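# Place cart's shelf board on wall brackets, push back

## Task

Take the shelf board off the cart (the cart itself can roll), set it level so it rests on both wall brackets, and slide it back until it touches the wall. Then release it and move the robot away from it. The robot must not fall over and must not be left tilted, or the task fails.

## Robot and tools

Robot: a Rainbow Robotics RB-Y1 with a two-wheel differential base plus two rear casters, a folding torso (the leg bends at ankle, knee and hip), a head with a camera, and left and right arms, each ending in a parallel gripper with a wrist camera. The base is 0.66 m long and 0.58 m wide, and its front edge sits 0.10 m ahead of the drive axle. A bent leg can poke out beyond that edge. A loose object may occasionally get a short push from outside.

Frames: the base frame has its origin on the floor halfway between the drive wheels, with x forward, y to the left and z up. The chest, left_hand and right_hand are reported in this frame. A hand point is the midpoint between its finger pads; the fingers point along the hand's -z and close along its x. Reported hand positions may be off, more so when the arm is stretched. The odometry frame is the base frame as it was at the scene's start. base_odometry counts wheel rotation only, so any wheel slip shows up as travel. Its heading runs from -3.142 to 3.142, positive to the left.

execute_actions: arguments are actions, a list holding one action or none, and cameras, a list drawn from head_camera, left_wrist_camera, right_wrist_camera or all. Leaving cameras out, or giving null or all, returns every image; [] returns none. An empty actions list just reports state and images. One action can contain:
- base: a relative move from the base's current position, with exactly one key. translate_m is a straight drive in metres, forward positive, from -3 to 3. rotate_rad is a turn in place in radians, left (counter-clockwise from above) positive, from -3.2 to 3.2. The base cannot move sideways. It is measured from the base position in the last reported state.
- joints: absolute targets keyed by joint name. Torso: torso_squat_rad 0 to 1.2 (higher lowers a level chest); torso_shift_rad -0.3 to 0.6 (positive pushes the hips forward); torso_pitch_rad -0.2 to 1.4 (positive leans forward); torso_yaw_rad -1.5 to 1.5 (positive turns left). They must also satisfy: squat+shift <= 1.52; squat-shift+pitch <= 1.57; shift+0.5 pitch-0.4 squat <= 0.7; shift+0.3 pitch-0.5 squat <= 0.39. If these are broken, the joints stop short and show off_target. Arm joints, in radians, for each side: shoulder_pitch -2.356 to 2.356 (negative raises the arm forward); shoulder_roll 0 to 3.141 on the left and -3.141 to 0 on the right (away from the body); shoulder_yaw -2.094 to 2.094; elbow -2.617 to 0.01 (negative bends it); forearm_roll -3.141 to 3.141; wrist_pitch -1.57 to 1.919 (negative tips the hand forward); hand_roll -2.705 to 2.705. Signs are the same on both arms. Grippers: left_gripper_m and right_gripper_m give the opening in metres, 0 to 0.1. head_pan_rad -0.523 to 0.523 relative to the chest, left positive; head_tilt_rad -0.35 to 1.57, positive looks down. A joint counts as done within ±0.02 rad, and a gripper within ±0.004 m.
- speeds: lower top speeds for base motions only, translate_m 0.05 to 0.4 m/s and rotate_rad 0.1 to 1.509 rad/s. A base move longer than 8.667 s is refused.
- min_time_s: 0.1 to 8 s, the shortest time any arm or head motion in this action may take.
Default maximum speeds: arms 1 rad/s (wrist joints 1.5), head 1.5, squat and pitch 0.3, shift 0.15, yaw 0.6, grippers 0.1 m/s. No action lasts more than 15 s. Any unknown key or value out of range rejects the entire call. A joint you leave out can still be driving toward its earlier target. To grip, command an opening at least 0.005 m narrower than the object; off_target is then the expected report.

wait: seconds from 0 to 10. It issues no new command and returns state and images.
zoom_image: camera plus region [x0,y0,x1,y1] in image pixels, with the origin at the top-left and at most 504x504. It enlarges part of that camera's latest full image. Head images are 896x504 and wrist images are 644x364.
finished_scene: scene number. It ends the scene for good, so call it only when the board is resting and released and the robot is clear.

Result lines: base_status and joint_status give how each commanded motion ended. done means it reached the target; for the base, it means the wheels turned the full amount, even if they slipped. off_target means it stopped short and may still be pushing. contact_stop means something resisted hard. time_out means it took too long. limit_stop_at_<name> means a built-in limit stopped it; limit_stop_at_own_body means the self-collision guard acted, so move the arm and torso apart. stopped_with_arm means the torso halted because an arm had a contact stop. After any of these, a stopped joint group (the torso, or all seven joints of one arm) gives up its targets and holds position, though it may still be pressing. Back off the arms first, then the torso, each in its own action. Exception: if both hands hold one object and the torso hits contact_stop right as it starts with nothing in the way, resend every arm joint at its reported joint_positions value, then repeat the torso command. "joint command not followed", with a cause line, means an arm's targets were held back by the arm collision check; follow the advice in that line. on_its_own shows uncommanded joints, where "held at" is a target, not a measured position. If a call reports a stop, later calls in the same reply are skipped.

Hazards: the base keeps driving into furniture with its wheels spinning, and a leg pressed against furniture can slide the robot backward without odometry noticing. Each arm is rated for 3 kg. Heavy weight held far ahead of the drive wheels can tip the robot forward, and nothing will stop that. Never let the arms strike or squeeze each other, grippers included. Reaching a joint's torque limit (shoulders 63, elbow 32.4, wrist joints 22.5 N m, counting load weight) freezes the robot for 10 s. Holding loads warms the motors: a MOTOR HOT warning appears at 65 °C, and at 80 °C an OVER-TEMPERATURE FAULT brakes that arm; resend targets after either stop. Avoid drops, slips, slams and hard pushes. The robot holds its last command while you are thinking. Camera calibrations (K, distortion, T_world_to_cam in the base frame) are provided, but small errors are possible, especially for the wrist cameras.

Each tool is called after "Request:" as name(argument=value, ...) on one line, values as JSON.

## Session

Request:
execute_actions(actions=[])

Scene clock: 0.00 s.
base_odometry: x=+0.000 y=+0.000 heading=+0.000 (m, m, rad; odometry frame)
base_status: not commanded
joint_positions: torso_squat_rad=+0.350 torso_shift_rad=+0.000 torso_pitch_rad=+0.000 torso_yaw_rad=-0.001 left_shoulder_pitch_rad=-0.007 left_shoulder_roll_rad=-0.001 left_shoulder_yaw_rad=-0.032 left_elbow_rad=-0.286 left_forearm_roll_rad=+0.038 left_wrist_pitch_rad=-0.016 left_hand_roll_rad=-0.041 left_gripper_m=+0.100 right_shoulder_pitch_rad=+0.024 right_shoulder_roll_rad=-0.042 right_shoulder_yaw_rad=+0.034 right_elbow_rad=-0.150 right_forearm_roll_rad=+0.049 right_wrist_pitch_rad=-0.016 right_hand_roll_rad=+0.033 right_gripper_m=+0.099 head_pan_rad=+0.000 head_tilt_rad=+0.400
joint_status: not commanded
chest: x=-0.2280 y=+0.0001 z=+1.2475 quat_wxyz=(+1.000, +0.000, +0.000, +0.000) (m; base frame)
left_hand: x=-0.0811 y=+0.2145 z=+0.5779 quat_wxyz=(+0.988, -0.003, -0.154, -0.018) (m; base frame)
right_hand: x=-0.1688 y=-0.2498 z=+0.5655 quat_wxyz=(+0.996, -0.022, -0.071, +0.055) (m; base frame)
pictures: head_camera, left_wrist_camera, right_wrist_camera
camera_calibration (this result's frames):
head_camera: T_world_to_cam=[[0.0404993, -0.998657, -0.0322966, 0.0505514], [-0.382176, 0.0143828, -0.923978, 1.31508], [0.923202, 0.0497635, -0.38108, 0.689505], [0, 0, 0, 1]] pos_world=[-0.136009, -0.00274312, 1.47949]
left_wrist_camera: T_world_to_cam=[[0.945426, -0.0408788, 0.323264, -0.103836], [-0.232669, -0.779246, 0.581929, -0.157916], [0.228113, -0.625384, -0.74623, 0.669596], [0, 0, 0, 1]] pos_world=[-0.0913168, 0.291454, 0.625135]
right_wrist_camera: T_world_to_cam=[[-0.978394, -0.16356, -0.126464, -0.140743], [-0.206655, 0.792059, 0.574401, -0.131195], [0.0062176, 0.588125, -0.808746, 0.686884], [0, 0, 0, 1]] pos_world=[-0.169085, -0.32308, 0.613074]
Images, in order (width x height): head_camera 896x504, left_wrist_camera 644x364, right_wrist_camera 644x364.

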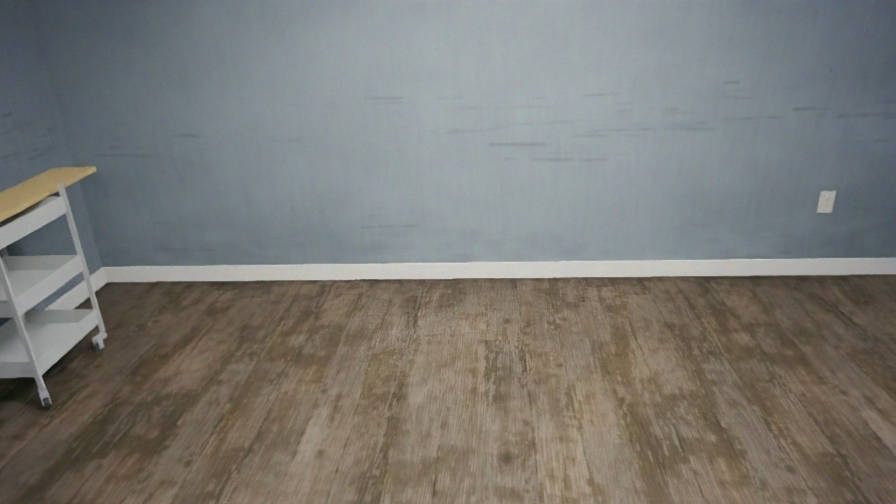

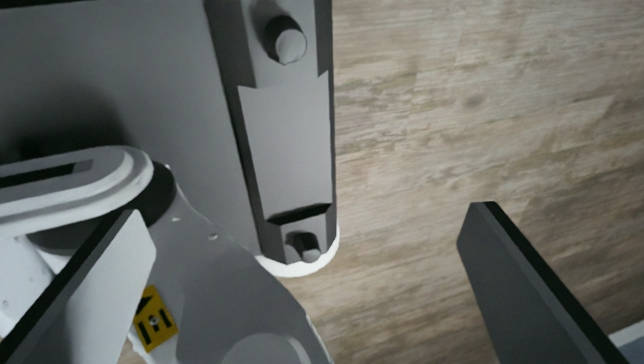

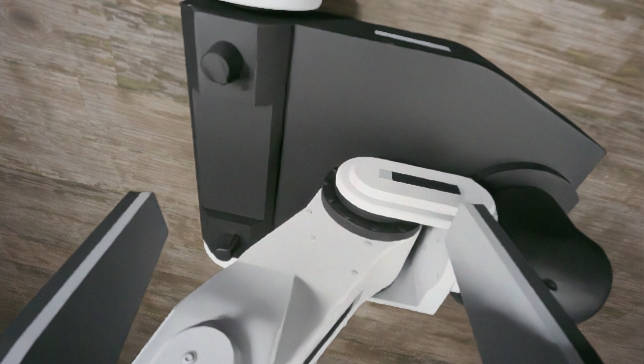

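Request:
execute_actions(actions=[{"base":{"rotate_rad":0.47},"joints":{"head_pan_rad":0.5,"head_tilt_rad":0.4}}], cameras=["head_camera"])

Scene clock: 9.23 s.
base_odometry: x=+0.000 y=+0.000 heading=+0.470 (m, m, rad; odometry frame)
base_status: done
joint_positions: torso_squat_rad=+0.350 torso_shift_rad=+0.000 torso_pitch_rad=+0.000 torso_yaw_rad=-0.001 left_shoulder_pitch_rad=-0.007 left_shoulder_roll_rad=-0.001 left_shoulder_yaw_rad=-0.032 left_elbow_rad=-0.286 left_forearm_roll_rad=+0.038 left_wrist_pitch_rad=-0.016 left_hand_roll_rad=-0.041 left_gripper_m=+0.100 right_shoulder_pitch_rad=+0.024 right_shoulder_roll_rad=-0.042 right_shoulder_yaw_rad=+0.034 right_elbow_rad=-0.150 right_forearm_roll_rad=+0.049 right_wrist_pitch_rad=-0.016 right_hand_roll_rad=+0.033 right_gripper_m=+0.099 head_pan_rad=+0.500 head_tilt_rad=+0.400
joint_status: all done
chest: x=-0.2280 y=+0.0001 z=+1.2475 quat_wxyz=(+1.000, +0.000, +0.000, +0.000) (m; base frame)
left_hand: x=-0.0811 y=+0.2145 z=+0.5779 quat_wxyz=(+0.988, -0.003, -0.154, -0.018) (m; base frame)
right_hand: x=-0.1688 y=-0.2498 z=+0.5655 quat_wxyz=(+0.996, -0.022, -0.071, +0.055) (m; base frame)
pictures: head_camera
camera_calibration (this result's frames):
head_camera: T_world_to_cam=[[0.514457, -0.856897, -0.0325741, 0.148499], [-0.342853, -0.170724, -0.923745, 1.32286], [0.785993, 0.486395, -0.381621, 0.661985], [0, 0, 0, 1]] pos_world=[-0.143165, 0.0311068, 1.47945]
Images, in order (width x height): head_camera 896x504.

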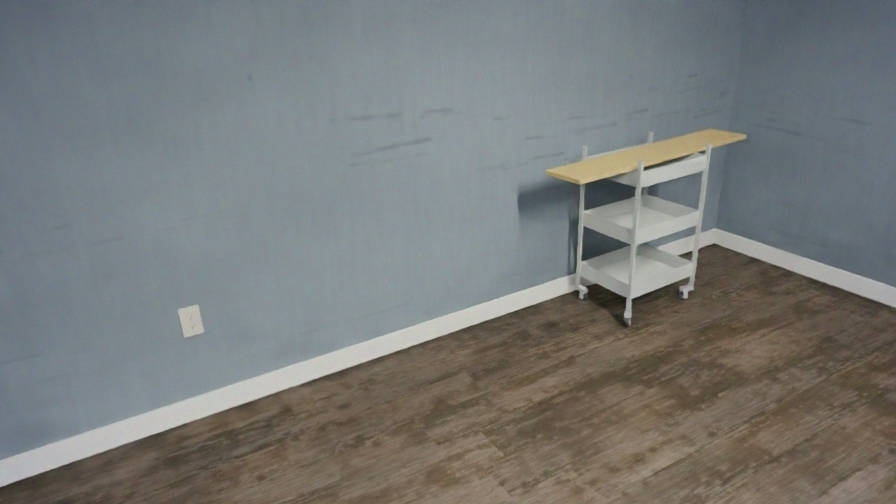

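Request:
zoom_image(camera="head_camera", region=[530, 110, 770, 340])

Region (530, 110, 770, 340) of head_camera's 896x504 image, scaled by 2.100, with more detail than that image has; it fills the top 483 rows of this view, and the rest is white.

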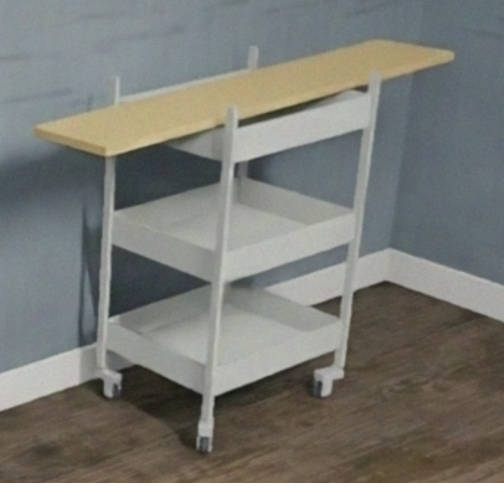

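Request:
execute_actions(actions=[{"base":{"translate_m":2.52},"joints":{"head_pan_rad":0.0,"head_tilt_rad":0.55,"left_shoulder_roll_rad":0.33,"left_shoulder_yaw_rad":0,"left_shoulder_pitch_rad":0,"left_elbow_rad":-1.571,"left_forearm_roll_rad":0.33,"left_wrist_pitch_rad":0,"left_hand_roll_rad":0,"right_shoulder_roll_rad":-0.33,"right_shoulder_yaw_rad":0,"right_shoulder_pitch_rad":0,"right_elbow_rad":-1.571,"right_forearm_roll_rad":-0.33,"right_wrist_pitch_rad":0,"right_hand_roll_rad":0},"min_time_s":6}], cameras=[])

Request:
execute_actions(actions=[{"base":{"rotate_rad":1.176},"joints":{"torso_squat_rad":1.0,"head_tilt_rad":0.55,"head_pan_rad":-0.05}}])

Scene clock: 53.53 s.
base_odometry: x=+2.247 y=+1.141 heading=+0.470 (m, m, rad; odometry frame)
base_status: done
joint_positions: torso_squat_rad=+0.350 torso_shift_rad=+0.000 torso_pitch_rad=+0.000 torso_yaw_rad=-0.001 left_shoulder_pitch_rad=+0.000 left_shoulder_roll_rad=+0.330 left_shoulder_yaw_rad=+0.000 left_elbow_rad=-1.571 left_forearm_roll_rad=+0.330 left_wrist_pitch_rad=+0.000 left_hand_roll_rad=+0.000 left_gripper_m=+0.100 right_shoulder_pitch_rad=+0.000 right_shoulder_roll_rad=-0.330 right_shoulder_yaw_rad=+0.000 right_elbow_rad=-1.571 right_forearm_roll_rad=-0.330 right_wrist_pitch_rad=+0.000 right_hand_roll_rad=+0.000 right_gripper_m=+0.099 head_pan_rad=+0.000 head_tilt_rad=+0.550
joint_status: all done
chest: x=-0.2280 y=+0.0001 z=+1.2475 quat_wxyz=(+1.000, +0.000, +0.000, +0.000) (m; base frame)
left_hand: x=+0.2899 y=+0.3188 z=+1.0371 quat_wxyz=(+0.707, -0.001, -0.707, +0.000) (m; base frame)
right_hand: x=+0.2892 y=-0.3198 z=+1.0370 quat_wxyz=(+0.707, +0.000, -0.707, +0.000) (m; base frame)
pictures: none
No camera images: the call's "cameras" was empty. Leave "cameras" out to get every camera's image.

Scene clock: 56.97 s.
base_odometry: x=+2.247 y=+1.141 heading=+1.646 (m, m, rad; odometry frame)
base_status: done
joint_positions: torso_squat_rad=+1.000 torso_shift_rad=+0.000 torso_pitch_rad=+0.000 torso_yaw_rad=-0.001 left_shoulder_pitch_rad=+0.000 left_shoulder_roll_rad=+0.330 left_shoulder_yaw_rad=+0.000 left_elbow_rad=-1.571 left_forearm_roll_rad=+0.330 left_wrist_pitch_rad=+0.000 left_hand_roll_rad=+0.000 left_gripper_m=+0.100 right_shoulder_pitch_rad=+0.000 right_shoulder_roll_rad=-0.330 right_shoulder_yaw_rad=+0.000 right_elbow_rad=-1.571 right_forearm_roll_rad=-0.330 right_wrist_pitch_rad=+0.000 right_hand_roll_rad=+0.000 right_gripper_m=+0.099 head_pan_rad=-0.050 head_tilt_rad=+0.550
joint_status: all done
chest: x=-0.2280 y=+0.0001 z=+0.9681 quat_wxyz=(+1.000, +0.000, +0.000, +0.000) (m; base frame)
left_hand: x=+0.2899 y=+0.3189 z=+0.7578 quat_wxyz=(+0.707, +0.000, -0.707, +0.000) (m; base frame)
right_hand: x=+0.2892 y=-0.3198 z=+0.7578 quat_wxyz=(+0.707, +0.000, -0.707, +0.000) (m; base frame)
pictures: head_camera, left_wrist_camera, right_wrist_camera
camera_calibration (this result's frames):
head_camera: T_world_to_cam=[[-0.014585, -0.999164, -0.0381845, 0.037035], [-0.514862, 0.0402413, -0.856328, 0.950519], [0.857149, 0.00717019, -0.515019, 0.725949], [0, 0, 0, 1]] pos_world=[-0.13232, -0.00645132, 1.18925]
left_wrist_camera: T_world_to_cam=[[-0.0210171, -0.00535896, 0.999765, -0.752303], [-0.617451, -0.786421, -0.0171955, 0.472978], [0.786329, -0.617667, 0.0132194, 0.0447263], [0, 0, 0, 1]] pos_world=[0.24106, 0.395554, 0.759667]
right_wrist_camera: T_world_to_cam=[[-0.00916212, -0.0516623, -0.998623, 0.736562], [-0.625979, 0.779073, -0.034561, 0.487114], [0.779786, 0.6248, -0.0394775, 0.0857868], [0, 0, 0, 1]] pos_world=[0.244776, -0.395045, 0.755769]
Images, in order (width x height): head_camera 896x504, left_wrist_camera 644x364, right_wrist_camera 644x364.

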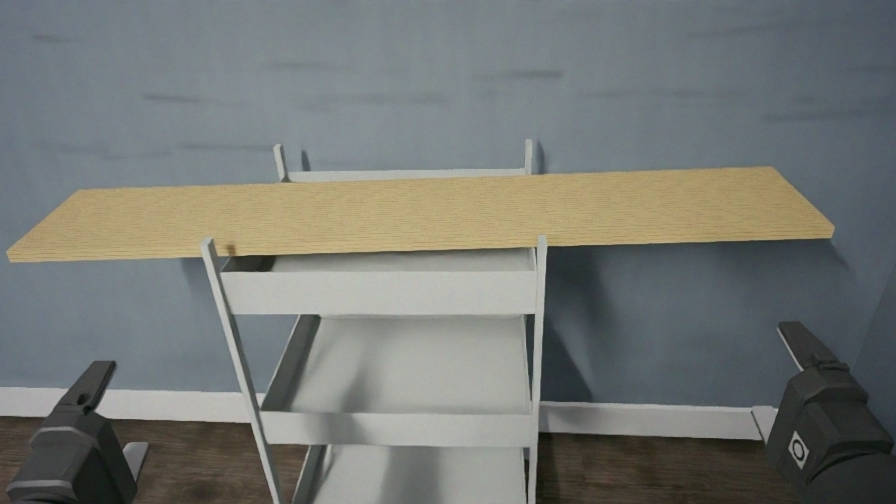

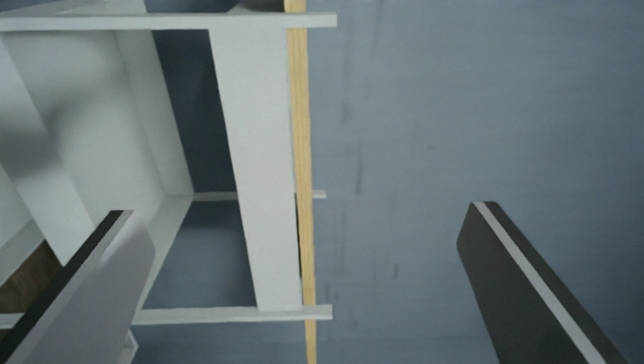

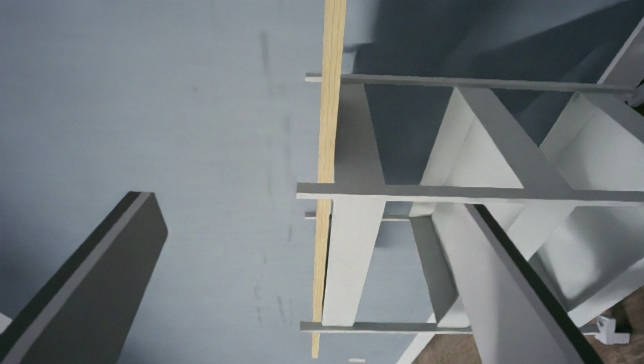

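Request:
execute_actions(actions=[{"base":{"translate_m":0.32},"speeds":{"translate_m":0.25},"joints":{"torso_squat_rad":1.0625,"torso_yaw_rad":-0.025,"head_tilt_rad":0.85,"head_pan_rad":0.1,"left_shoulder_roll_rad":0.587,"left_elbow_rad":-1.5,"left_forearm_roll_rad":0,"left_wrist_pitch_rad":-0.071,"left_hand_roll_rad":0.587,"right_shoulder_roll_rad":-0.03,"right_elbow_rad":-1.691,"right_forearm_roll_rad":0,"right_wrist_pitch_rad":0.12,"right_hand_roll_rad":-0.03}}])

Scene clock: 90.13 s.
base_odometry: x=+2.223 y=+1.460 heading=+1.646 (m, m, rad; odometry frame)
base_status: done
joint_positions: torso_squat_rad=+1.062 torso_shift_rad=+0.000 torso_pitch_rad=+0.000 torso_yaw_rad=-0.025 left_shoulder_pitch_rad=+0.000 left_shoulder_roll_rad=+0.587 left_shoulder_yaw_rad=+0.000 left_elbow_rad=-1.500 left_forearm_roll_rad=+0.000 left_wrist_pitch_rad=-0.071 left_hand_roll_rad=+0.587 left_gripper_m=+0.100 right_shoulder_pitch_rad=+0.000 right_shoulder_roll_rad=-0.030 right_shoulder_yaw_rad=+0.000 right_elbow_rad=-1.691 right_forearm_roll_rad=+0.000 right_wrist_pitch_rad=+0.120 right_hand_roll_rad=-0.030 right_gripper_m=+0.099 head_pan_rad=+0.100 head_tilt_rad=+0.850
joint_status: all done
chest: x=-0.2279 y=+0.0001 z=+0.9306 quat_wxyz=(+1.000, +0.000, +0.000, -0.012) (m; base frame)
left_hand: x=+0.2966 y=+0.3871 z=+0.7399 quat_wxyz=(+0.707, -0.009, -0.707, -0.009) (m; base frame)
right_hand: x=+0.2856 y=-0.2411 z=+0.7346 quat_wxyz=(+0.707, -0.009, -0.707, -0.009) (m; base frame)
pictures: head_camera, left_wrist_camera, right_wrist_camera
camera_calibration (this result's frames):
head_camera: T_world_to_cam=[[0.0980428, -0.994062, -0.0472142, 0.0684793], [-0.745363, -0.0419129, -0.66534, 0.655059], [0.65941, 0.100423, -0.745046, 0.925935], [0, 0, 0, 1]] pos_world=[-0.129028, 0.00254244, 1.12893]
left_wrist_camera: T_world_to_cam=[[-0.0208979, -0.00477746, 0.99977, -0.734199], [-0.636086, -0.771432, -0.0169822, 0.529994], [0.771335, -0.636294, 0.0130824, 0.0935274], [0, 0, 0, 1]] pos_world=[0.249637, 0.464857, 0.741808]
right_wrist_camera: T_world_to_cam=[[-0.0105092, -0.0514474, -0.99862, 0.717916], [-0.6071, 0.793876, -0.0345103, 0.420841], [0.794556, 0.6059, -0.0395767, 0.0297877], [0, 0, 0, 1]] pos_world=[0.239369, -0.315209, 0.732628]
Images, in order (width x height): head_camera 896x504, left_wrist_camera 644x364, right_wrist_camera 644x364.

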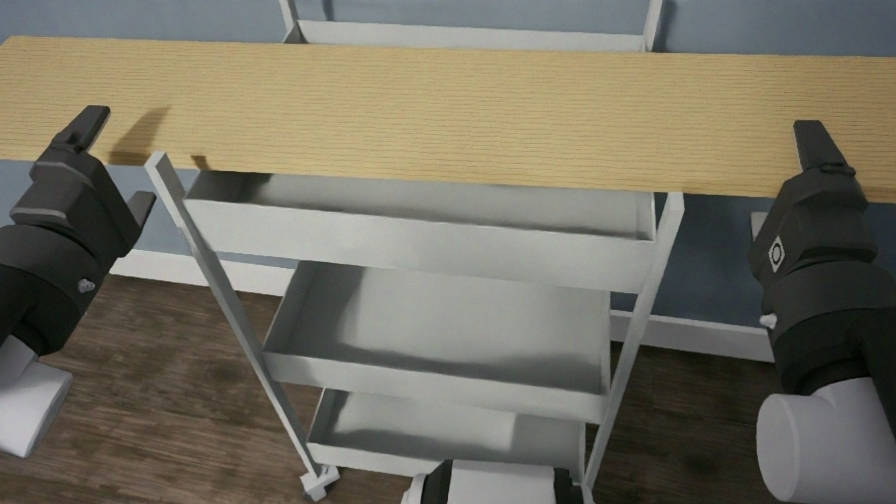

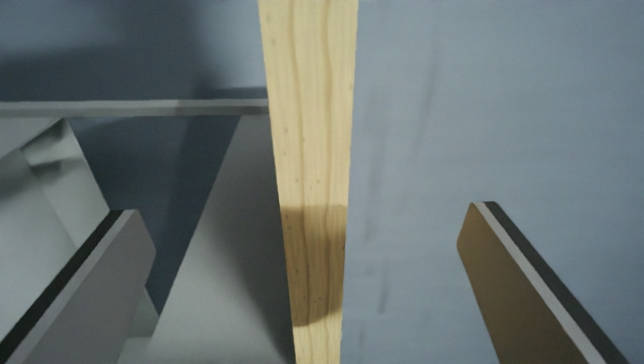

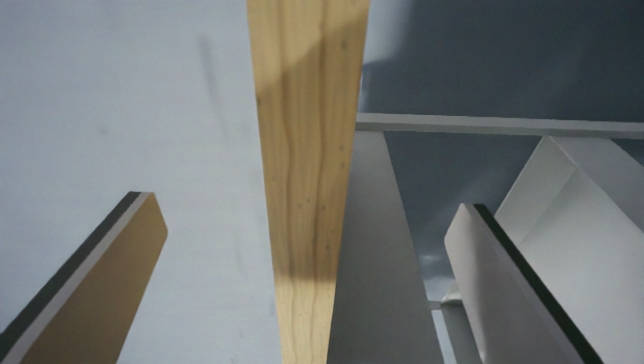

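Request:
execute_actions(actions=[{"base":{"translate_m":0.05},"speeds":{"translate_m":0.1},"joints":{"torso_yaw_rad":-0.045,"left_shoulder_roll_rad":0.617,"left_elbow_rad":-1.486,"left_wrist_pitch_rad":-0.085,"left_hand_roll_rad":0.617,"left_gripper_m":0.04,"right_gripper_m":0.04}}])

Scene clock: 105.77 s.
base_odometry: x=+2.219 y=+1.510 heading=+1.646 (m, m, rad; odometry frame)
base_status: done
joint_positions: torso_squat_rad=+1.062 torso_shift_rad=+0.000 torso_pitch_rad=+0.000 torso_yaw_rad=-0.045 left_shoulder_pitch_rad=+0.000 left_shoulder_roll_rad=+0.617 left_shoulder_yaw_rad=+0.000 left_elbow_rad=-1.486 left_forearm_roll_rad=+0.000 left_wrist_pitch_rad=-0.085 left_hand_roll_rad=+0.617 left_gripper_m=+0.040 right_shoulder_pitch_rad=+0.000 right_shoulder_roll_rad=-0.030 right_shoulder_yaw_rad=+0.000 right_elbow_rad=-1.691 right_forearm_roll_rad=+0.000 right_wrist_pitch_rad=+0.120 right_hand_roll_rad=-0.030 right_gripper_m=+0.040 head_pan_rad=+0.100 head_tilt_rad=+0.850
joint_status: all done
chest: x=-0.2280 y=+0.0001 z=+0.9306 quat_wxyz=(+1.000, +0.000, +0.000, -0.023) (m; base frame)
left_hand: x=+0.3040 y=+0.3866 z=+0.7425 quat_wxyz=(+0.707, -0.016, -0.707, -0.016) (m; base frame)
right_hand: x=+0.2806 y=-0.2514 z=+0.7346 quat_wxyz=(+0.707, -0.016, -0.707, -0.016) (m; base frame)
pictures: head_camera, left_wrist_camera, right_wrist_camera
camera_calibration (this result's frames):
head_camera: T_world_to_cam=[[0.0780423, -0.995831, -0.0472193, 0.0639215], [-0.746037, -0.0269168, -0.66536, 0.65491], [0.661316, 0.0871536, -0.745028, 0.92636], [0, 0, 0, 1]] pos_world=[-0.129018, 0.000547482, 1.12893]
left_wrist_camera: T_world_to_cam=[[-0.0209705, -0.00439379, 0.99977, -0.736797], [-0.651476, -0.758478, -0.0169983, 0.534028], [0.758379, -0.651683, 0.0130432, 0.0973744], [0, 0, 0, 1]] pos_world=[0.258609, 0.465268, 0.744436]
right_wrist_camera: T_world_to_cam=[[-0.011559, -0.051201, -0.998621, 0.717685], [-0.59087, 0.806029, -0.0344871, 0.424529], [0.806684, 0.589657, -0.03957, 0.0325358], [0, 0, 0, 1]] pos_world=[0.232891, -0.324622, 0.732624]
Images, in order (width x height): head_camera 896x504, left_wrist_camera 644x364, right_wrist_camera 644x364.

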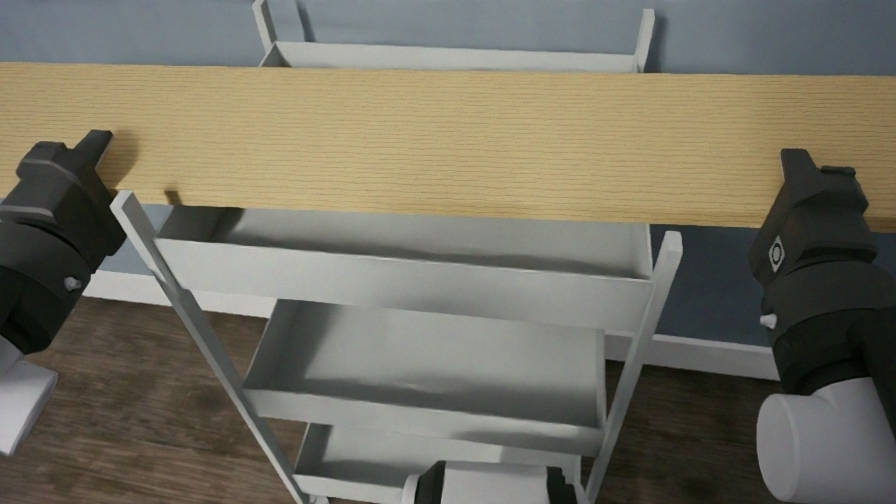

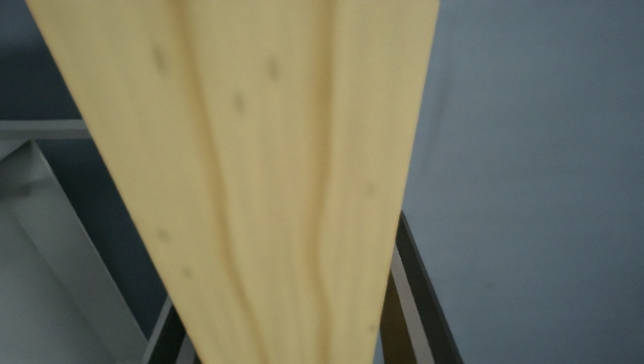

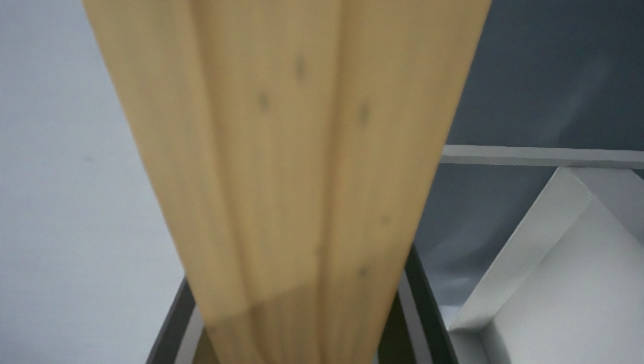

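Request:
execute_actions(actions=[{"joints":{"left_gripper_m":0.005,"right_gripper_m":0.005,"left_elbow_rad":-1.479,"left_wrist_pitch_rad":-0.092}}], cameras=[])

Request:
execute_actions(actions=[{"joints":{"torso_squat_rad":0.93}}], cameras=["head_camera"])

Scene clock: 117.10 s.
base_odometry: x=+2.219 y=+1.510 heading=+1.646 (m, m, rad; odometry frame)
base_status: not commanded
joint_positions: torso_squat_rad=+1.062 torso_shift_rad=+0.000 torso_pitch_rad=+0.000 torso_yaw_rad=-0.045 left_shoulder_pitch_rad=-0.001 left_shoulder_roll_rad=+0.617 left_shoulder_yaw_rad=+0.000 left_elbow_rad=-1.480 left_forearm_roll_rad=+0.000 left_wrist_pitch_rad=-0.092 left_hand_roll_rad=+0.617 left_gripper_m=+0.018 right_shoulder_pitch_rad=+0.000 right_shoulder_roll_rad=-0.030 right_shoulder_yaw_rad=+0.000 right_elbow_rad=-1.692 right_forearm_roll_rad=+0.000 right_wrist_pitch_rad=+0.120 right_hand_roll_rad=-0.030 right_gripper_m=+0.017 head_pan_rad=+0.100 head_tilt_rad=+0.850
joint_status: left_gripper_m off_target (ended at +0.018, target +0.005); right_gripper_m off_target (ended at +0.017, target +0.005); the others done
chest: x=-0.2280 y=+0.0001 z=+0.9306 quat_wxyz=(+1.000, +0.000, +0.000, -0.023) (m; base frame)
left_hand: x=+0.3038 y=+0.3874 z=+0.7417 quat_wxyz=(+0.706, -0.016, -0.707, -0.016) (m; base frame)
right_hand: x=+0.2806 y=-0.2514 z=+0.7352 quat_wxyz=(+0.707, -0.016, -0.707, -0.016) (m; base frame)
pictures: none
No camera images: the call's "cameras" was empty. Leave "cameras" out to get every camera's image.

Scene clock: 118.33 s.
base_odometry: x=+2.219 y=+1.510 heading=+1.646 (m, m, rad; odometry frame)
base_status: not commanded
joint_positions: torso_squat_rad=+0.930 torso_shift_rad=+0.000 torso_pitch_rad=+0.001 torso_yaw_rad=-0.045 left_shoulder_pitch_rad=+0.001 left_shoulder_roll_rad=+0.617 left_shoulder_yaw_rad=+0.000 left_elbow_rad=-1.478 left_forearm_roll_rad=+0.000 left_wrist_pitch_rad=-0.092 left_hand_roll_rad=+0.617 left_gripper_m=+0.018 right_shoulder_pitch_rad=+0.002 right_shoulder_roll_rad=-0.030 right_shoulder_yaw_rad=+0.000 right_elbow_rad=-1.689 right_forearm_roll_rad=+0.000 right_wrist_pitch_rad=+0.121 right_hand_roll_rad=-0.030 right_gripper_m=+0.017 head_pan_rad=+0.100 head_tilt_rad=+0.850
joint_status: all done
chest: x=-0.2276 y=+0.0001 z=+1.0085 quat_wxyz=(+1.000, +0.000, +0.001, -0.023) (m; base frame)
left_hand: x=+0.3037 y=+0.3877 z=+0.8176 quat_wxyz=(+0.708, -0.016, -0.706, -0.016) (m; base frame)
right_hand: x=+0.2804 y=-0.2517 z=+0.8100 quat_wxyz=(+0.709, -0.016, -0.705, -0.016) (m; base frame)
pictures: head_camera
camera_calibration (this result's frames):
head_camera: T_world_to_cam=[[0.0779976, -0.995832, -0.0472779, 0.0676188], [-0.746667, -0.026927, -0.664653, 0.706154], [0.66061, 0.0871422, -0.745655, 0.984567], [0, 0, 0, 1]] pos_world=[-0.128427, 0.000554169, 1.20669]
Images, in order (width x height): head_camera 896x504.

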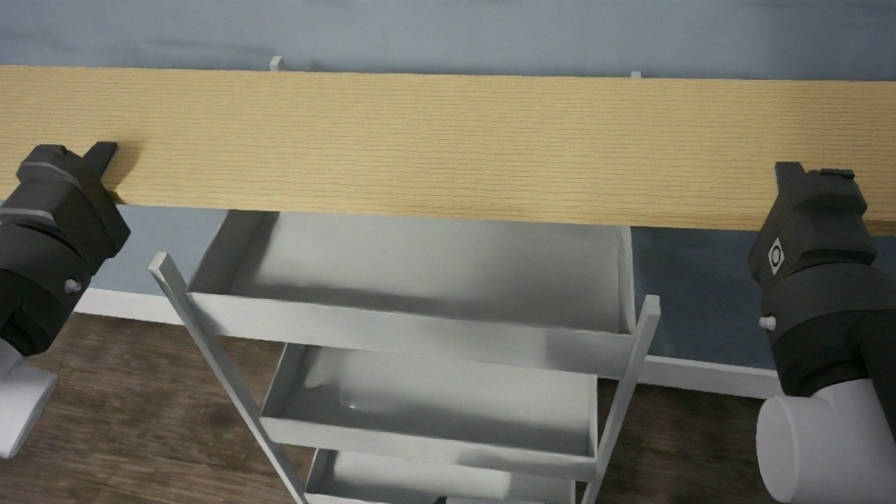

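Request:
execute_actions(actions=[{"base":{"translate_m":-0.4},"joints":{"torso_squat_rad":0.7}}], cameras=[])

Request:
execute_actions(actions=[{"base":{"rotate_rad":1.495},"joints":{"head_tilt_rad":0.3,"head_pan_rad":-0.3,"torso_yaw_rad":-0.02}}], cameras=["head_camera"])

Scene clock: 127.20 s.
base_odometry: x=+2.249 y=+1.111 heading=+1.647 (m, m, rad; odometry frame)
base_status: done
joint_positions: torso_squat_rad=+0.700 torso_shift_rad=+0.000 torso_pitch_rad=+0.001 torso_yaw_rad=-0.045 left_shoulder_pitch_rad=+0.001 left_shoulder_roll_rad=+0.617 left_shoulder_yaw_rad=-0.001 left_elbow_rad=-1.478 left_forearm_roll_rad=+0.000 left_wrist_pitch_rad=-0.092 left_hand_roll_rad=+0.617 left_gripper_m=+0.018 right_shoulder_pitch_rad=+0.002 right_shoulder_roll_rad=-0.030 right_shoulder_yaw_rad=+0.000 right_elbow_rad=-1.689 right_forearm_roll_rad=+0.000 right_wrist_pitch_rad=+0.121 right_hand_roll_rad=-0.030 right_gripper_m=+0.017 head_pan_rad=+0.100 head_tilt_rad=+0.850
joint_status: all done
chest: x=-0.2276 y=+0.0001 z=+1.1253 quat_wxyz=(+1.000, +0.000, +0.001, -0.023) (m; base frame)
left_hand: x=+0.3035 y=+0.3877 z=+0.9344 quat_wxyz=(+0.708, -0.016, -0.706, -0.016) (m; base frame)
right_hand: x=+0.2803 y=-0.2517 z=+0.9269 quat_wxyz=(+0.709, -0.016, -0.705, -0.016) (m; base frame)
pictures: none
No camera images: the call's "cameras" was empty. Leave "cameras" out to get every camera's image.

Scene clock: 131.00 s.
base_odometry: x=+2.249 y=+1.111 heading=+3.141 (m, m, rad; odometry frame)
base_status: done
joint_positions: torso_squat_rad=+0.700 torso_shift_rad=+0.000 torso_pitch_rad=+0.001 torso_yaw_rad=-0.020 left_shoulder_pitch_rad=+0.001 left_shoulder_roll_rad=+0.617 left_shoulder_yaw_rad=-0.001 left_elbow_rad=-1.478 left_forearm_roll_rad=+0.000 left_wrist_pitch_rad=-0.092 left_hand_roll_rad=+0.617 left_gripper_m=+0.018 right_shoulder_pitch_rad=+0.002 right_shoulder_roll_rad=-0.030 right_shoulder_yaw_rad=+0.000 right_elbow_rad=-1.689 right_forearm_roll_rad=+0.000 right_wrist_pitch_rad=+0.121 right_hand_roll_rad=-0.030 right_gripper_m=+0.017 head_pan_rad=-0.300 head_tilt_rad=+0.300
joint_status: all done
chest: x=-0.2276 y=+0.0001 z=+1.1253 quat_wxyz=(+1.000, +0.000, +0.001, -0.010) (m; base frame)
left_hand: x=+0.2937 y=+0.4009 z=+0.9344 quat_wxyz=(+0.708, -0.007, -0.706, -0.007) (m; base frame)
right_hand: x=+0.2865 y=-0.2388 z=+0.9268 quat_wxyz=(+0.709, -0.007, -0.705, -0.007) (m; base frame)
pictures: head_camera
camera_calibration (this result's frames):
head_camera: T_world_to_cam=[[-0.271747, -0.96197, -0.0276809, -0.0240636], [-0.27012, 0.10385, -0.95721, 1.26945], [0.923682, -0.252642, -0.288068, 0.519221], [0, 0, 0, 1]] pos_world=[-0.143231, -0.0238038, 1.36403]
Images, in order (width x height): head_camera 896x504.

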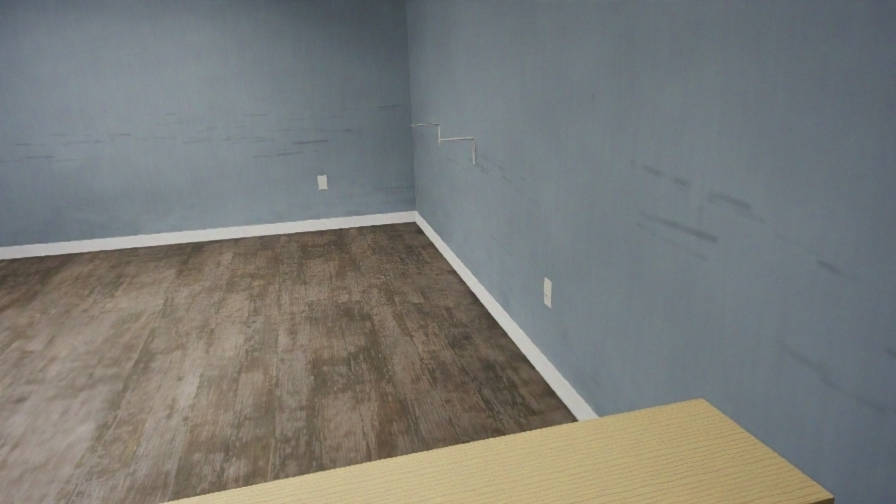

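Request:
execute_actions(actions=[{"base":{"translate_m":2.55},"joints":{"head_tilt_rad":0.45,"head_pan_rad":-0.52,"torso_squat_rad":0.5}}], cameras=["head_camera"])

Scene clock: 160.20 s.
base_odometry: x=-0.301 y=+1.111 heading=+3.141 (m, m, rad; odometry frame)
base_status: done
joint_positions: torso_squat_rad=+0.500 torso_shift_rad=+0.000 torso_pitch_rad=+0.001 torso_yaw_rad=-0.020 left_shoulder_pitch_rad=+0.001 left_shoulder_roll_rad=+0.617 left_shoulder_yaw_rad=-0.001 left_elbow_rad=-1.478 left_forearm_roll_rad=+0.000 left_wrist_pitch_rad=-0.092 left_hand_roll_rad=+0.617 left_gripper_m=+0.018 right_shoulder_pitch_rad=+0.002 right_shoulder_roll_rad=-0.030 right_shoulder_yaw_rad=+0.000 right_elbow_rad=-1.689 right_forearm_roll_rad=+0.000 right_wrist_pitch_rad=+0.121 right_hand_roll_rad=-0.030 right_gripper_m=+0.017 head_pan_rad=-0.520 head_tilt_rad=+0.450
joint_status: all done
chest: x=-0.2275 y=+0.0001 z=+1.2043 quat_wxyz=(+1.000, +0.000, +0.001, -0.010) (m; base frame)
left_hand: x=+0.2937 y=+0.4009 z=+1.0132 quat_wxyz=(+0.708, -0.007, -0.706, -0.007) (m; base frame)
right_hand: x=+0.2865 y=-0.2388 z=+1.0056 quat_wxyz=(+0.709, -0.008, -0.705, -0.007) (m; base frame)
pictures: head_camera
camera_calibration (this result's frames):
head_camera: T_world_to_cam=[[-0.479202, -0.877056, -0.033743, -0.0558896], [-0.360947, 0.231964, -0.903277, 1.25068], [0.800052, -0.420673, -0.427728, 0.712525], [0, 0, 0, 1]] pos_world=[-0.14541, -0.0393918, 1.43259]
Images, in order (width x height): head_camera 896x504.

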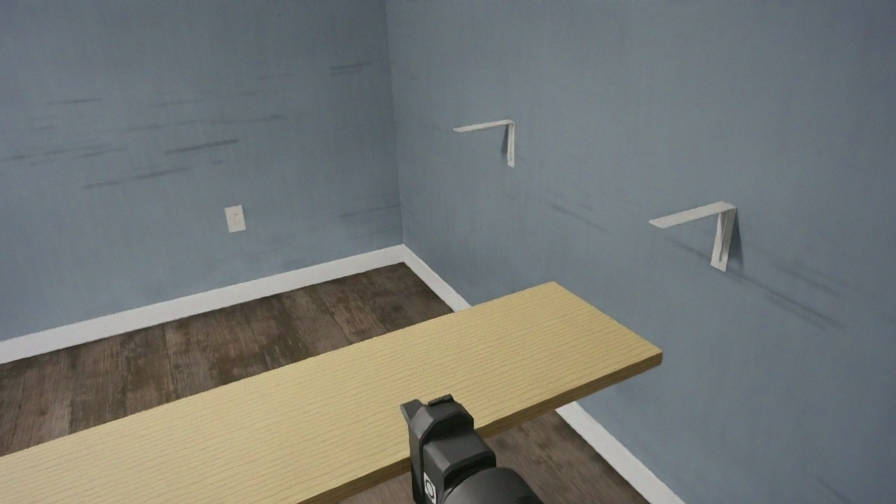

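Request:
execute_actions(actions=[{"base":{"translate_m":1.08}}], cameras=[])

Request:
execute_actions(actions=[{"base":{"rotate_rad":-1.588},"joints":{"head_tilt_rad":0.5,"head_pan_rad":0.02}}], cameras=["head_camera"])

Scene clock: 184.67 s.
base_odometry: x=-1.381 y=+1.112 heading=+3.142 (m, m, rad; odometry frame)
base_status: done
joint_positions: torso_squat_rad=+0.500 torso_shift_rad=+0.000 torso_pitch_rad=+0.001 torso_yaw_rad=-0.020 left_shoulder_pitch_rad=+0.001 left_shoulder_roll_rad=+0.617 left_shoulder_yaw_rad=-0.001 left_elbow_rad=-1.478 left_forearm_roll_rad=+0.000 left_wrist_pitch_rad=-0.092 left_hand_roll_rad=+0.617 left_gripper_m=+0.018 right_shoulder_pitch_rad=+0.002 right_shoulder_roll_rad=-0.030 right_shoulder_yaw_rad=+0.000 right_elbow_rad=-1.689 right_forearm_roll_rad=+0.000 right_wrist_pitch_rad=+0.121 right_hand_roll_rad=-0.030 right_gripper_m=+0.017 head_pan_rad=-0.520 head_tilt_rad=+0.450
joint_status: not commanded
chest: x=-0.2276 y=+0.0001 z=+1.2043 quat_wxyz=(+1.000, +0.000, +0.001, -0.010) (m; base frame)
left_hand: x=+0.2937 y=+0.4009 z=+1.0132 quat_wxyz=(+0.708, -0.007, -0.706, -0.007) (m; base frame)
right_hand: x=+0.2865 y=-0.2388 z=+1.0056 quat_wxyz=(+0.709, -0.008, -0.705, -0.007) (m; base frame)
pictures: none
No camera images: the call's "cameras" was empty. Leave "cameras" out to get every camera's image.

Scene clock: 188.57 s.
base_odometry: x=-1.381 y=+1.112 heading=+1.554 (m, m, rad; odometry frame)
base_status: done
joint_positions: torso_squat_rad=+0.500 torso_shift_rad=+0.000 torso_pitch_rad=+0.001 torso_yaw_rad=-0.020 left_shoulder_pitch_rad=+0.001 left_shoulder_roll_rad=+0.617 left_shoulder_yaw_rad=-0.001 left_elbow_rad=-1.478 left_forearm_roll_rad=+0.000 left_wrist_pitch_rad=-0.092 left_hand_roll_rad=+0.617 left_gripper_m=+0.018 right_shoulder_pitch_rad=+0.002 right_shoulder_roll_rad=-0.030 right_shoulder_yaw_rad=+0.000 right_elbow_rad=-1.689 right_forearm_roll_rad=+0.000 right_wrist_pitch_rad=+0.121 right_hand_roll_rad=-0.030 right_gripper_m=+0.017 head_pan_rad=+0.020 head_tilt_rad=+0.500
joint_status: all done
chest: x=-0.2276 y=+0.0001 z=+1.2043 quat_wxyz=(+1.000, +0.000, +0.001, -0.010) (m; base frame)
left_hand: x=+0.2937 y=+0.4009 z=+1.0132 quat_wxyz=(+0.708, -0.007, -0.706, -0.007) (m; base frame)
right_hand: x=+0.2865 y=-0.2388 z=+1.0056 quat_wxyz=(+0.709, -0.008, -0.705, -0.007) (m; base frame)
pictures: head_camera
camera_calibration (this result's frames):
head_camera: T_world_to_cam=[[0.038063, -0.998615, -0.0363158, 0.0538711], [-0.473736, 0.0139656, -0.880556, 1.19555], [0.879844, 0.0507207, -0.472549, 0.791987], [0, 0, 0, 1]] pos_world=[-0.132498, -0.00307033, 1.42896]
Images, in order (width x height): head_camera 896x504.

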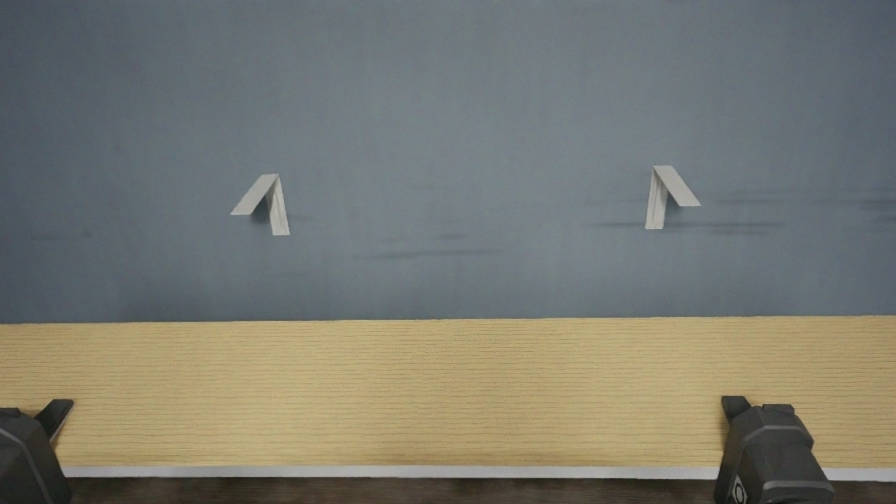

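Request:
execute_actions(actions=[{"base":{"translate_m":0.47},"joints":{"head_tilt_rad":0.62,"torso_squat_rad":0.56}}], cameras=["head_camera"])

Scene clock: 211.13 s.
base_odometry: x=-1.373 y=+1.582 heading=+1.554 (m, m, rad; odometry frame)
base_status: done
joint_positions: torso_squat_rad=+0.560 torso_shift_rad=+0.000 torso_pitch_rad=+0.001 torso_yaw_rad=-0.020 left_shoulder_pitch_rad=+0.001 left_shoulder_roll_rad=+0.617 left_shoulder_yaw_rad=-0.001 left_elbow_rad=-1.478 left_forearm_roll_rad=+0.000 left_wrist_pitch_rad=-0.092 left_hand_roll_rad=+0.617 left_gripper_m=+0.018 right_shoulder_pitch_rad=+0.002 right_shoulder_roll_rad=-0.030 right_shoulder_yaw_rad=+0.000 right_elbow_rad=-1.689 right_forearm_roll_rad=+0.000 right_wrist_pitch_rad=+0.121 right_hand_roll_rad=-0.030 right_gripper_m=+0.017 head_pan_rad=+0.020 head_tilt_rad=+0.620
joint_status: all done
chest: x=-0.2275 y=+0.0001 z=+1.1830 quat_wxyz=(+1.000, +0.000, +0.001, -0.010) (m; base frame)
left_hand: x=+0.2937 y=+0.4009 z=+0.9920 quat_wxyz=(+0.708, -0.007, -0.706, -0.007) (m; base frame)
right_hand: x=+0.2865 y=-0.2388 z=+0.9844 quat_wxyz=(+0.709, -0.008, -0.705, -0.007) (m; base frame)
pictures: head_camera
camera_calibration (this result's frames):
head_camera: T_world_to_cam=[[0.0333964, -0.998617, -0.0406106, 0.0580817], [-0.575766, 0.0139898, -0.817495, 1.0687], [0.816932, 0.0506836, -0.574502, 0.910045], [0, 0, 0, 1]] pos_world=[-0.130063, -0.0030739, 1.39884]
Images, in order (width x height): head_camera 896x504.

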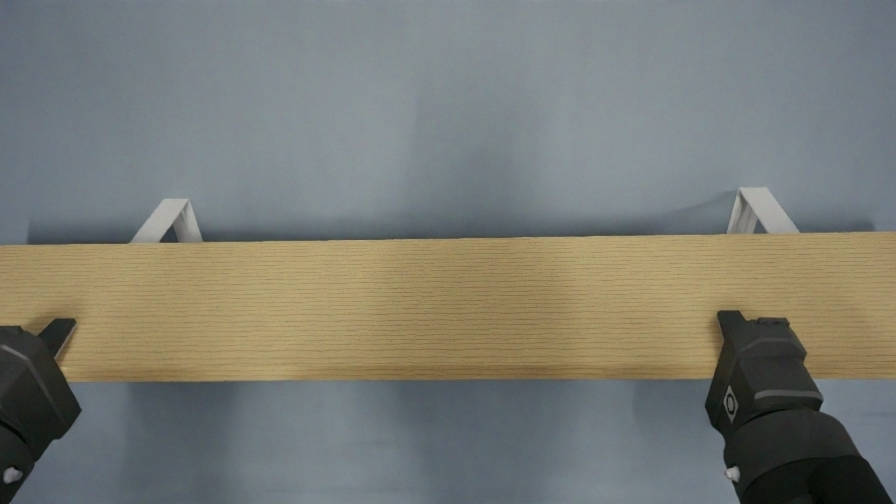

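Request:
execute_actions(actions=[{"base":{"translate_m":0.19},"speeds":{"translate_m":0.2},"joints":{"torso_squat_rad":0.63}}])

Scene clock: 227.70 s.
base_odometry: x=-1.370 y=+1.772 heading=+1.553 (m, m, rad; odometry frame)
base_status: done
joint_positions: torso_squat_rad=+0.630 torso_shift_rad=+0.000 torso_pitch_rad=+0.001 torso_yaw_rad=-0.020 left_shoulder_pitch_rad=+0.001 left_shoulder_roll_rad=+0.617 left_shoulder_yaw_rad=-0.001 left_elbow_rad=-1.478 left_forearm_roll_rad=+0.000 left_wrist_pitch_rad=-0.092 left_hand_roll_rad=+0.617 left_gripper_m=+0.018 right_shoulder_pitch_rad=+0.002 right_shoulder_roll_rad=-0.030 right_shoulder_yaw_rad=+0.000 right_elbow_rad=-1.689 right_forearm_roll_rad=+0.000 right_wrist_pitch_rad=+0.121 right_hand_roll_rad=-0.030 right_gripper_m=+0.017 head_pan_rad=+0.020 head_tilt_rad=+0.620
joint_status: all done
chest: x=-0.2276 y=+0.0001 z=+1.1556 quat_wxyz=(+1.000, +0.000, +0.001, -0.010) (m; base frame)
left_hand: x=+0.2937 y=+0.4009 z=+0.9645 quat_wxyz=(+0.708, -0.007, -0.706, -0.007) (m; base frame)
right_hand: x=+0.2865 y=-0.2388 z=+0.9569 quat_wxyz=(+0.709, -0.008, -0.705, -0.007) (m; base frame)
pictures: head_camera, left_wrist_camera, right_wrist_camera
camera_calibration (this result's frames):
head_camera: T_world_to_cam=[[0.0333969, -0.998617, -0.0406103, 0.0569666], [-0.575756, 0.0139899, -0.817502, 1.04625], [0.816939, 0.0506837, -0.574492, 0.894276], [0, 0, 0, 1]] pos_world=[-0.130086, -0.00307433, 1.37138]
left_wrist_camera: T_world_to_cam=[[-0.0177936, -0.00439437, 0.999832, -0.959838], [-0.631991, -0.774837, -0.0146527, 0.540515], [0.774772, -0.632145, 0.0110099, 0.10093], [0, 0, 0, 1]] pos_world=[0.246324, 0.478396, 0.966486]
right_wrist_camera: T_world_to_cam=[[-0.0162706, -0.0517389, -0.998528, 0.941533], [-0.610675, 0.791272, -0.0310492, 0.424371], [0.791714, 0.609271, -0.0444701, 0.0428224], [0, 0, 0, 1]] pos_world=[0.240569, -0.31317, 0.955228]
Images, in order (width x height): head_camera 896x504, left_wrist_camera 644x364, right_wrist_camera 644x364.

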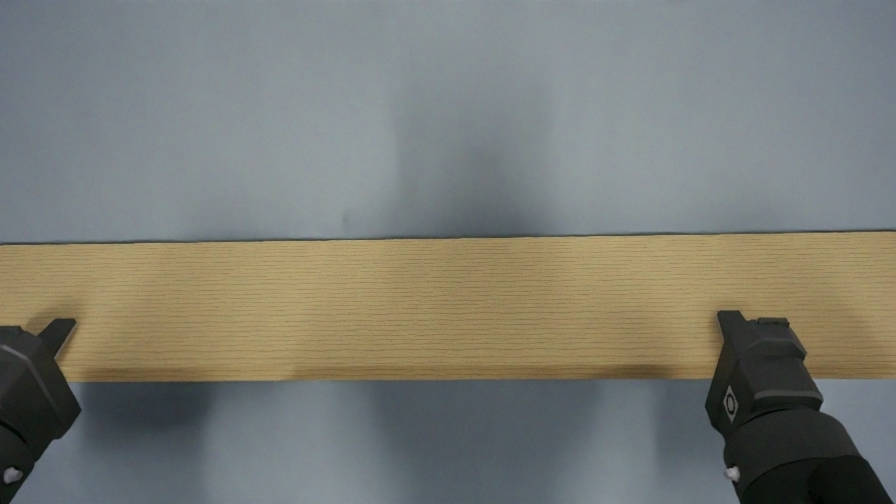

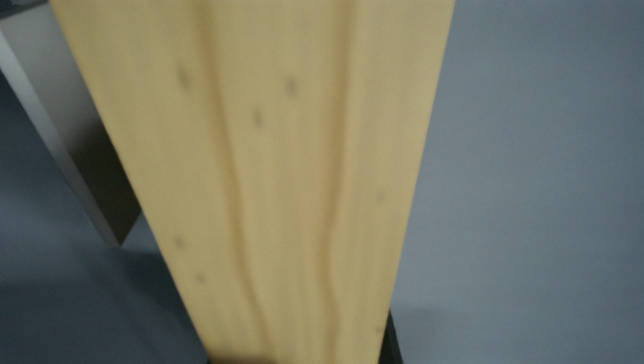

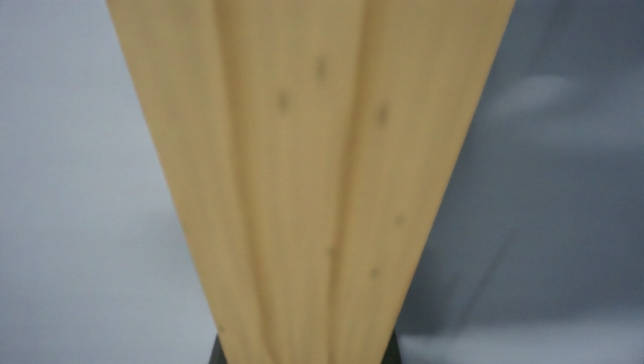

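Request:
execute_actions(actions=[{"base":{"translate_m":0.013},"speeds":{"translate_m":0.05},"joints":{"torso_squat_rad":0.67}}], cameras=["left_wrist_camera"])

Scene clock: 235.50 s.
base_odometry: x=-1.369 y=+1.785 heading=+1.553 (m, m, rad; odometry frame)
base_status: done
joint_positions: torso_squat_rad=+0.670 torso_shift_rad=+0.000 torso_pitch_rad=+0.001 torso_yaw_rad=-0.020 left_shoulder_pitch_rad=+0.001 left_shoulder_roll_rad=+0.617 left_shoulder_yaw_rad=-0.001 left_elbow_rad=-1.478 left_forearm_roll_rad=+0.000 left_wrist_pitch_rad=-0.092 left_hand_roll_rad=+0.617 left_gripper_m=+0.018 right_shoulder_pitch_rad=+0.002 right_shoulder_roll_rad=-0.030 right_shoulder_yaw_rad=+0.000 right_elbow_rad=-1.689 right_forearm_roll_rad=+0.000 right_wrist_pitch_rad=+0.121 right_hand_roll_rad=-0.030 right_gripper_m=+0.017 head_pan_rad=+0.020 head_tilt_rad=+0.620
joint_status: all done
chest: x=-0.2277 y=+0.0001 z=+1.1386 quat_wxyz=(+1.000, +0.000, +0.001, -0.010) (m; base frame)
left_hand: x=+0.2936 y=+0.4009 z=+0.9476 quat_wxyz=(+0.708, -0.007, -0.706, -0.007) (m; base frame)
right_hand: x=+0.2864 y=-0.2388 z=+0.9401 quat_wxyz=(+0.709, -0.008, -0.705, -0.007) (m; base frame)
pictures: left_wrist_camera
camera_calibration (this result's frames):
left_wrist_camera: T_world_to_cam=[[-0.017978, -0.00439098, 0.999829, -0.942927], [-0.631978, -0.774845, -0.0147665, 0.540344], [0.774777, -0.632136, 0.0111551, 0.101017], [0, 0, 0, 1]] pos_world=[0.246268, 0.478399, 0.949617]
Images, in order (width x height): left_wrist_camera 644x364.

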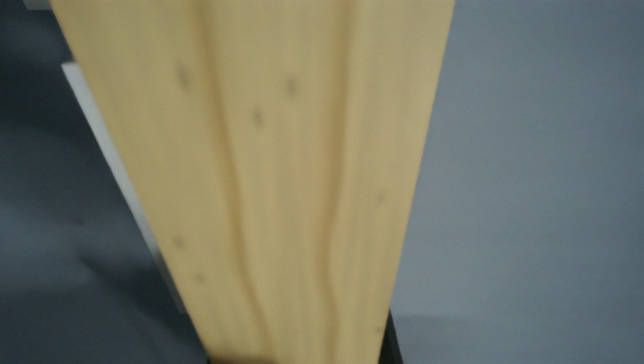

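Request:
execute_actions(actions=[{"joints":{"torso_squat_rad":0.681}}], cameras=[])

Scene clock: 241.37 s.
base_odometry: x=-1.369 y=+1.785 heading=+1.553 (m, m, rad; odometry frame)
base_status: not commanded
joint_positions: torso_squat_rad=+0.681 torso_shift_rad=+0.000 torso_pitch_rad=+0.001 torso_yaw_rad=-0.020 left_shoulder_pitch_rad=+0.001 left_shoulder_roll_rad=+0.617 left_shoulder_yaw_rad=-0.001 left_elbow_rad=-1.478 left_forearm_roll_rad=+0.000 left_wrist_pitch_rad=-0.092 left_hand_roll_rad=+0.617 left_gripper_m=+0.018 right_shoulder_pitch_rad=+0.002 right_shoulder_roll_rad=-0.030 right_shoulder_yaw_rad=+0.000 right_elbow_rad=-1.690 right_forearm_roll_rad=+0.000 right_wrist_pitch_rad=+0.121 right_hand_roll_rad=-0.030 right_gripper_m=+0.017 head_pan_rad=+0.020 head_tilt_rad=+0.620
joint_status: all done
chest: x=-0.2278 y=+0.0001 z=+1.1338 quat_wxyz=(+1.000, +0.000, +0.000, -0.010) (m; base frame)
left_hand: x=+0.2935 y=+0.4009 z=+0.9430 quat_wxyz=(+0.708, -0.007, -0.706, -0.007) (m; base frame)
right_hand: x=+0.2865 y=-0.2388 z=+0.9361 quat_wxyz=(+0.709, -0.007, -0.706, -0.007) (m; base frame)
pictures: none
No camera images: the call's "cameras" was empty. Leave "cameras" out to get every camera's image.


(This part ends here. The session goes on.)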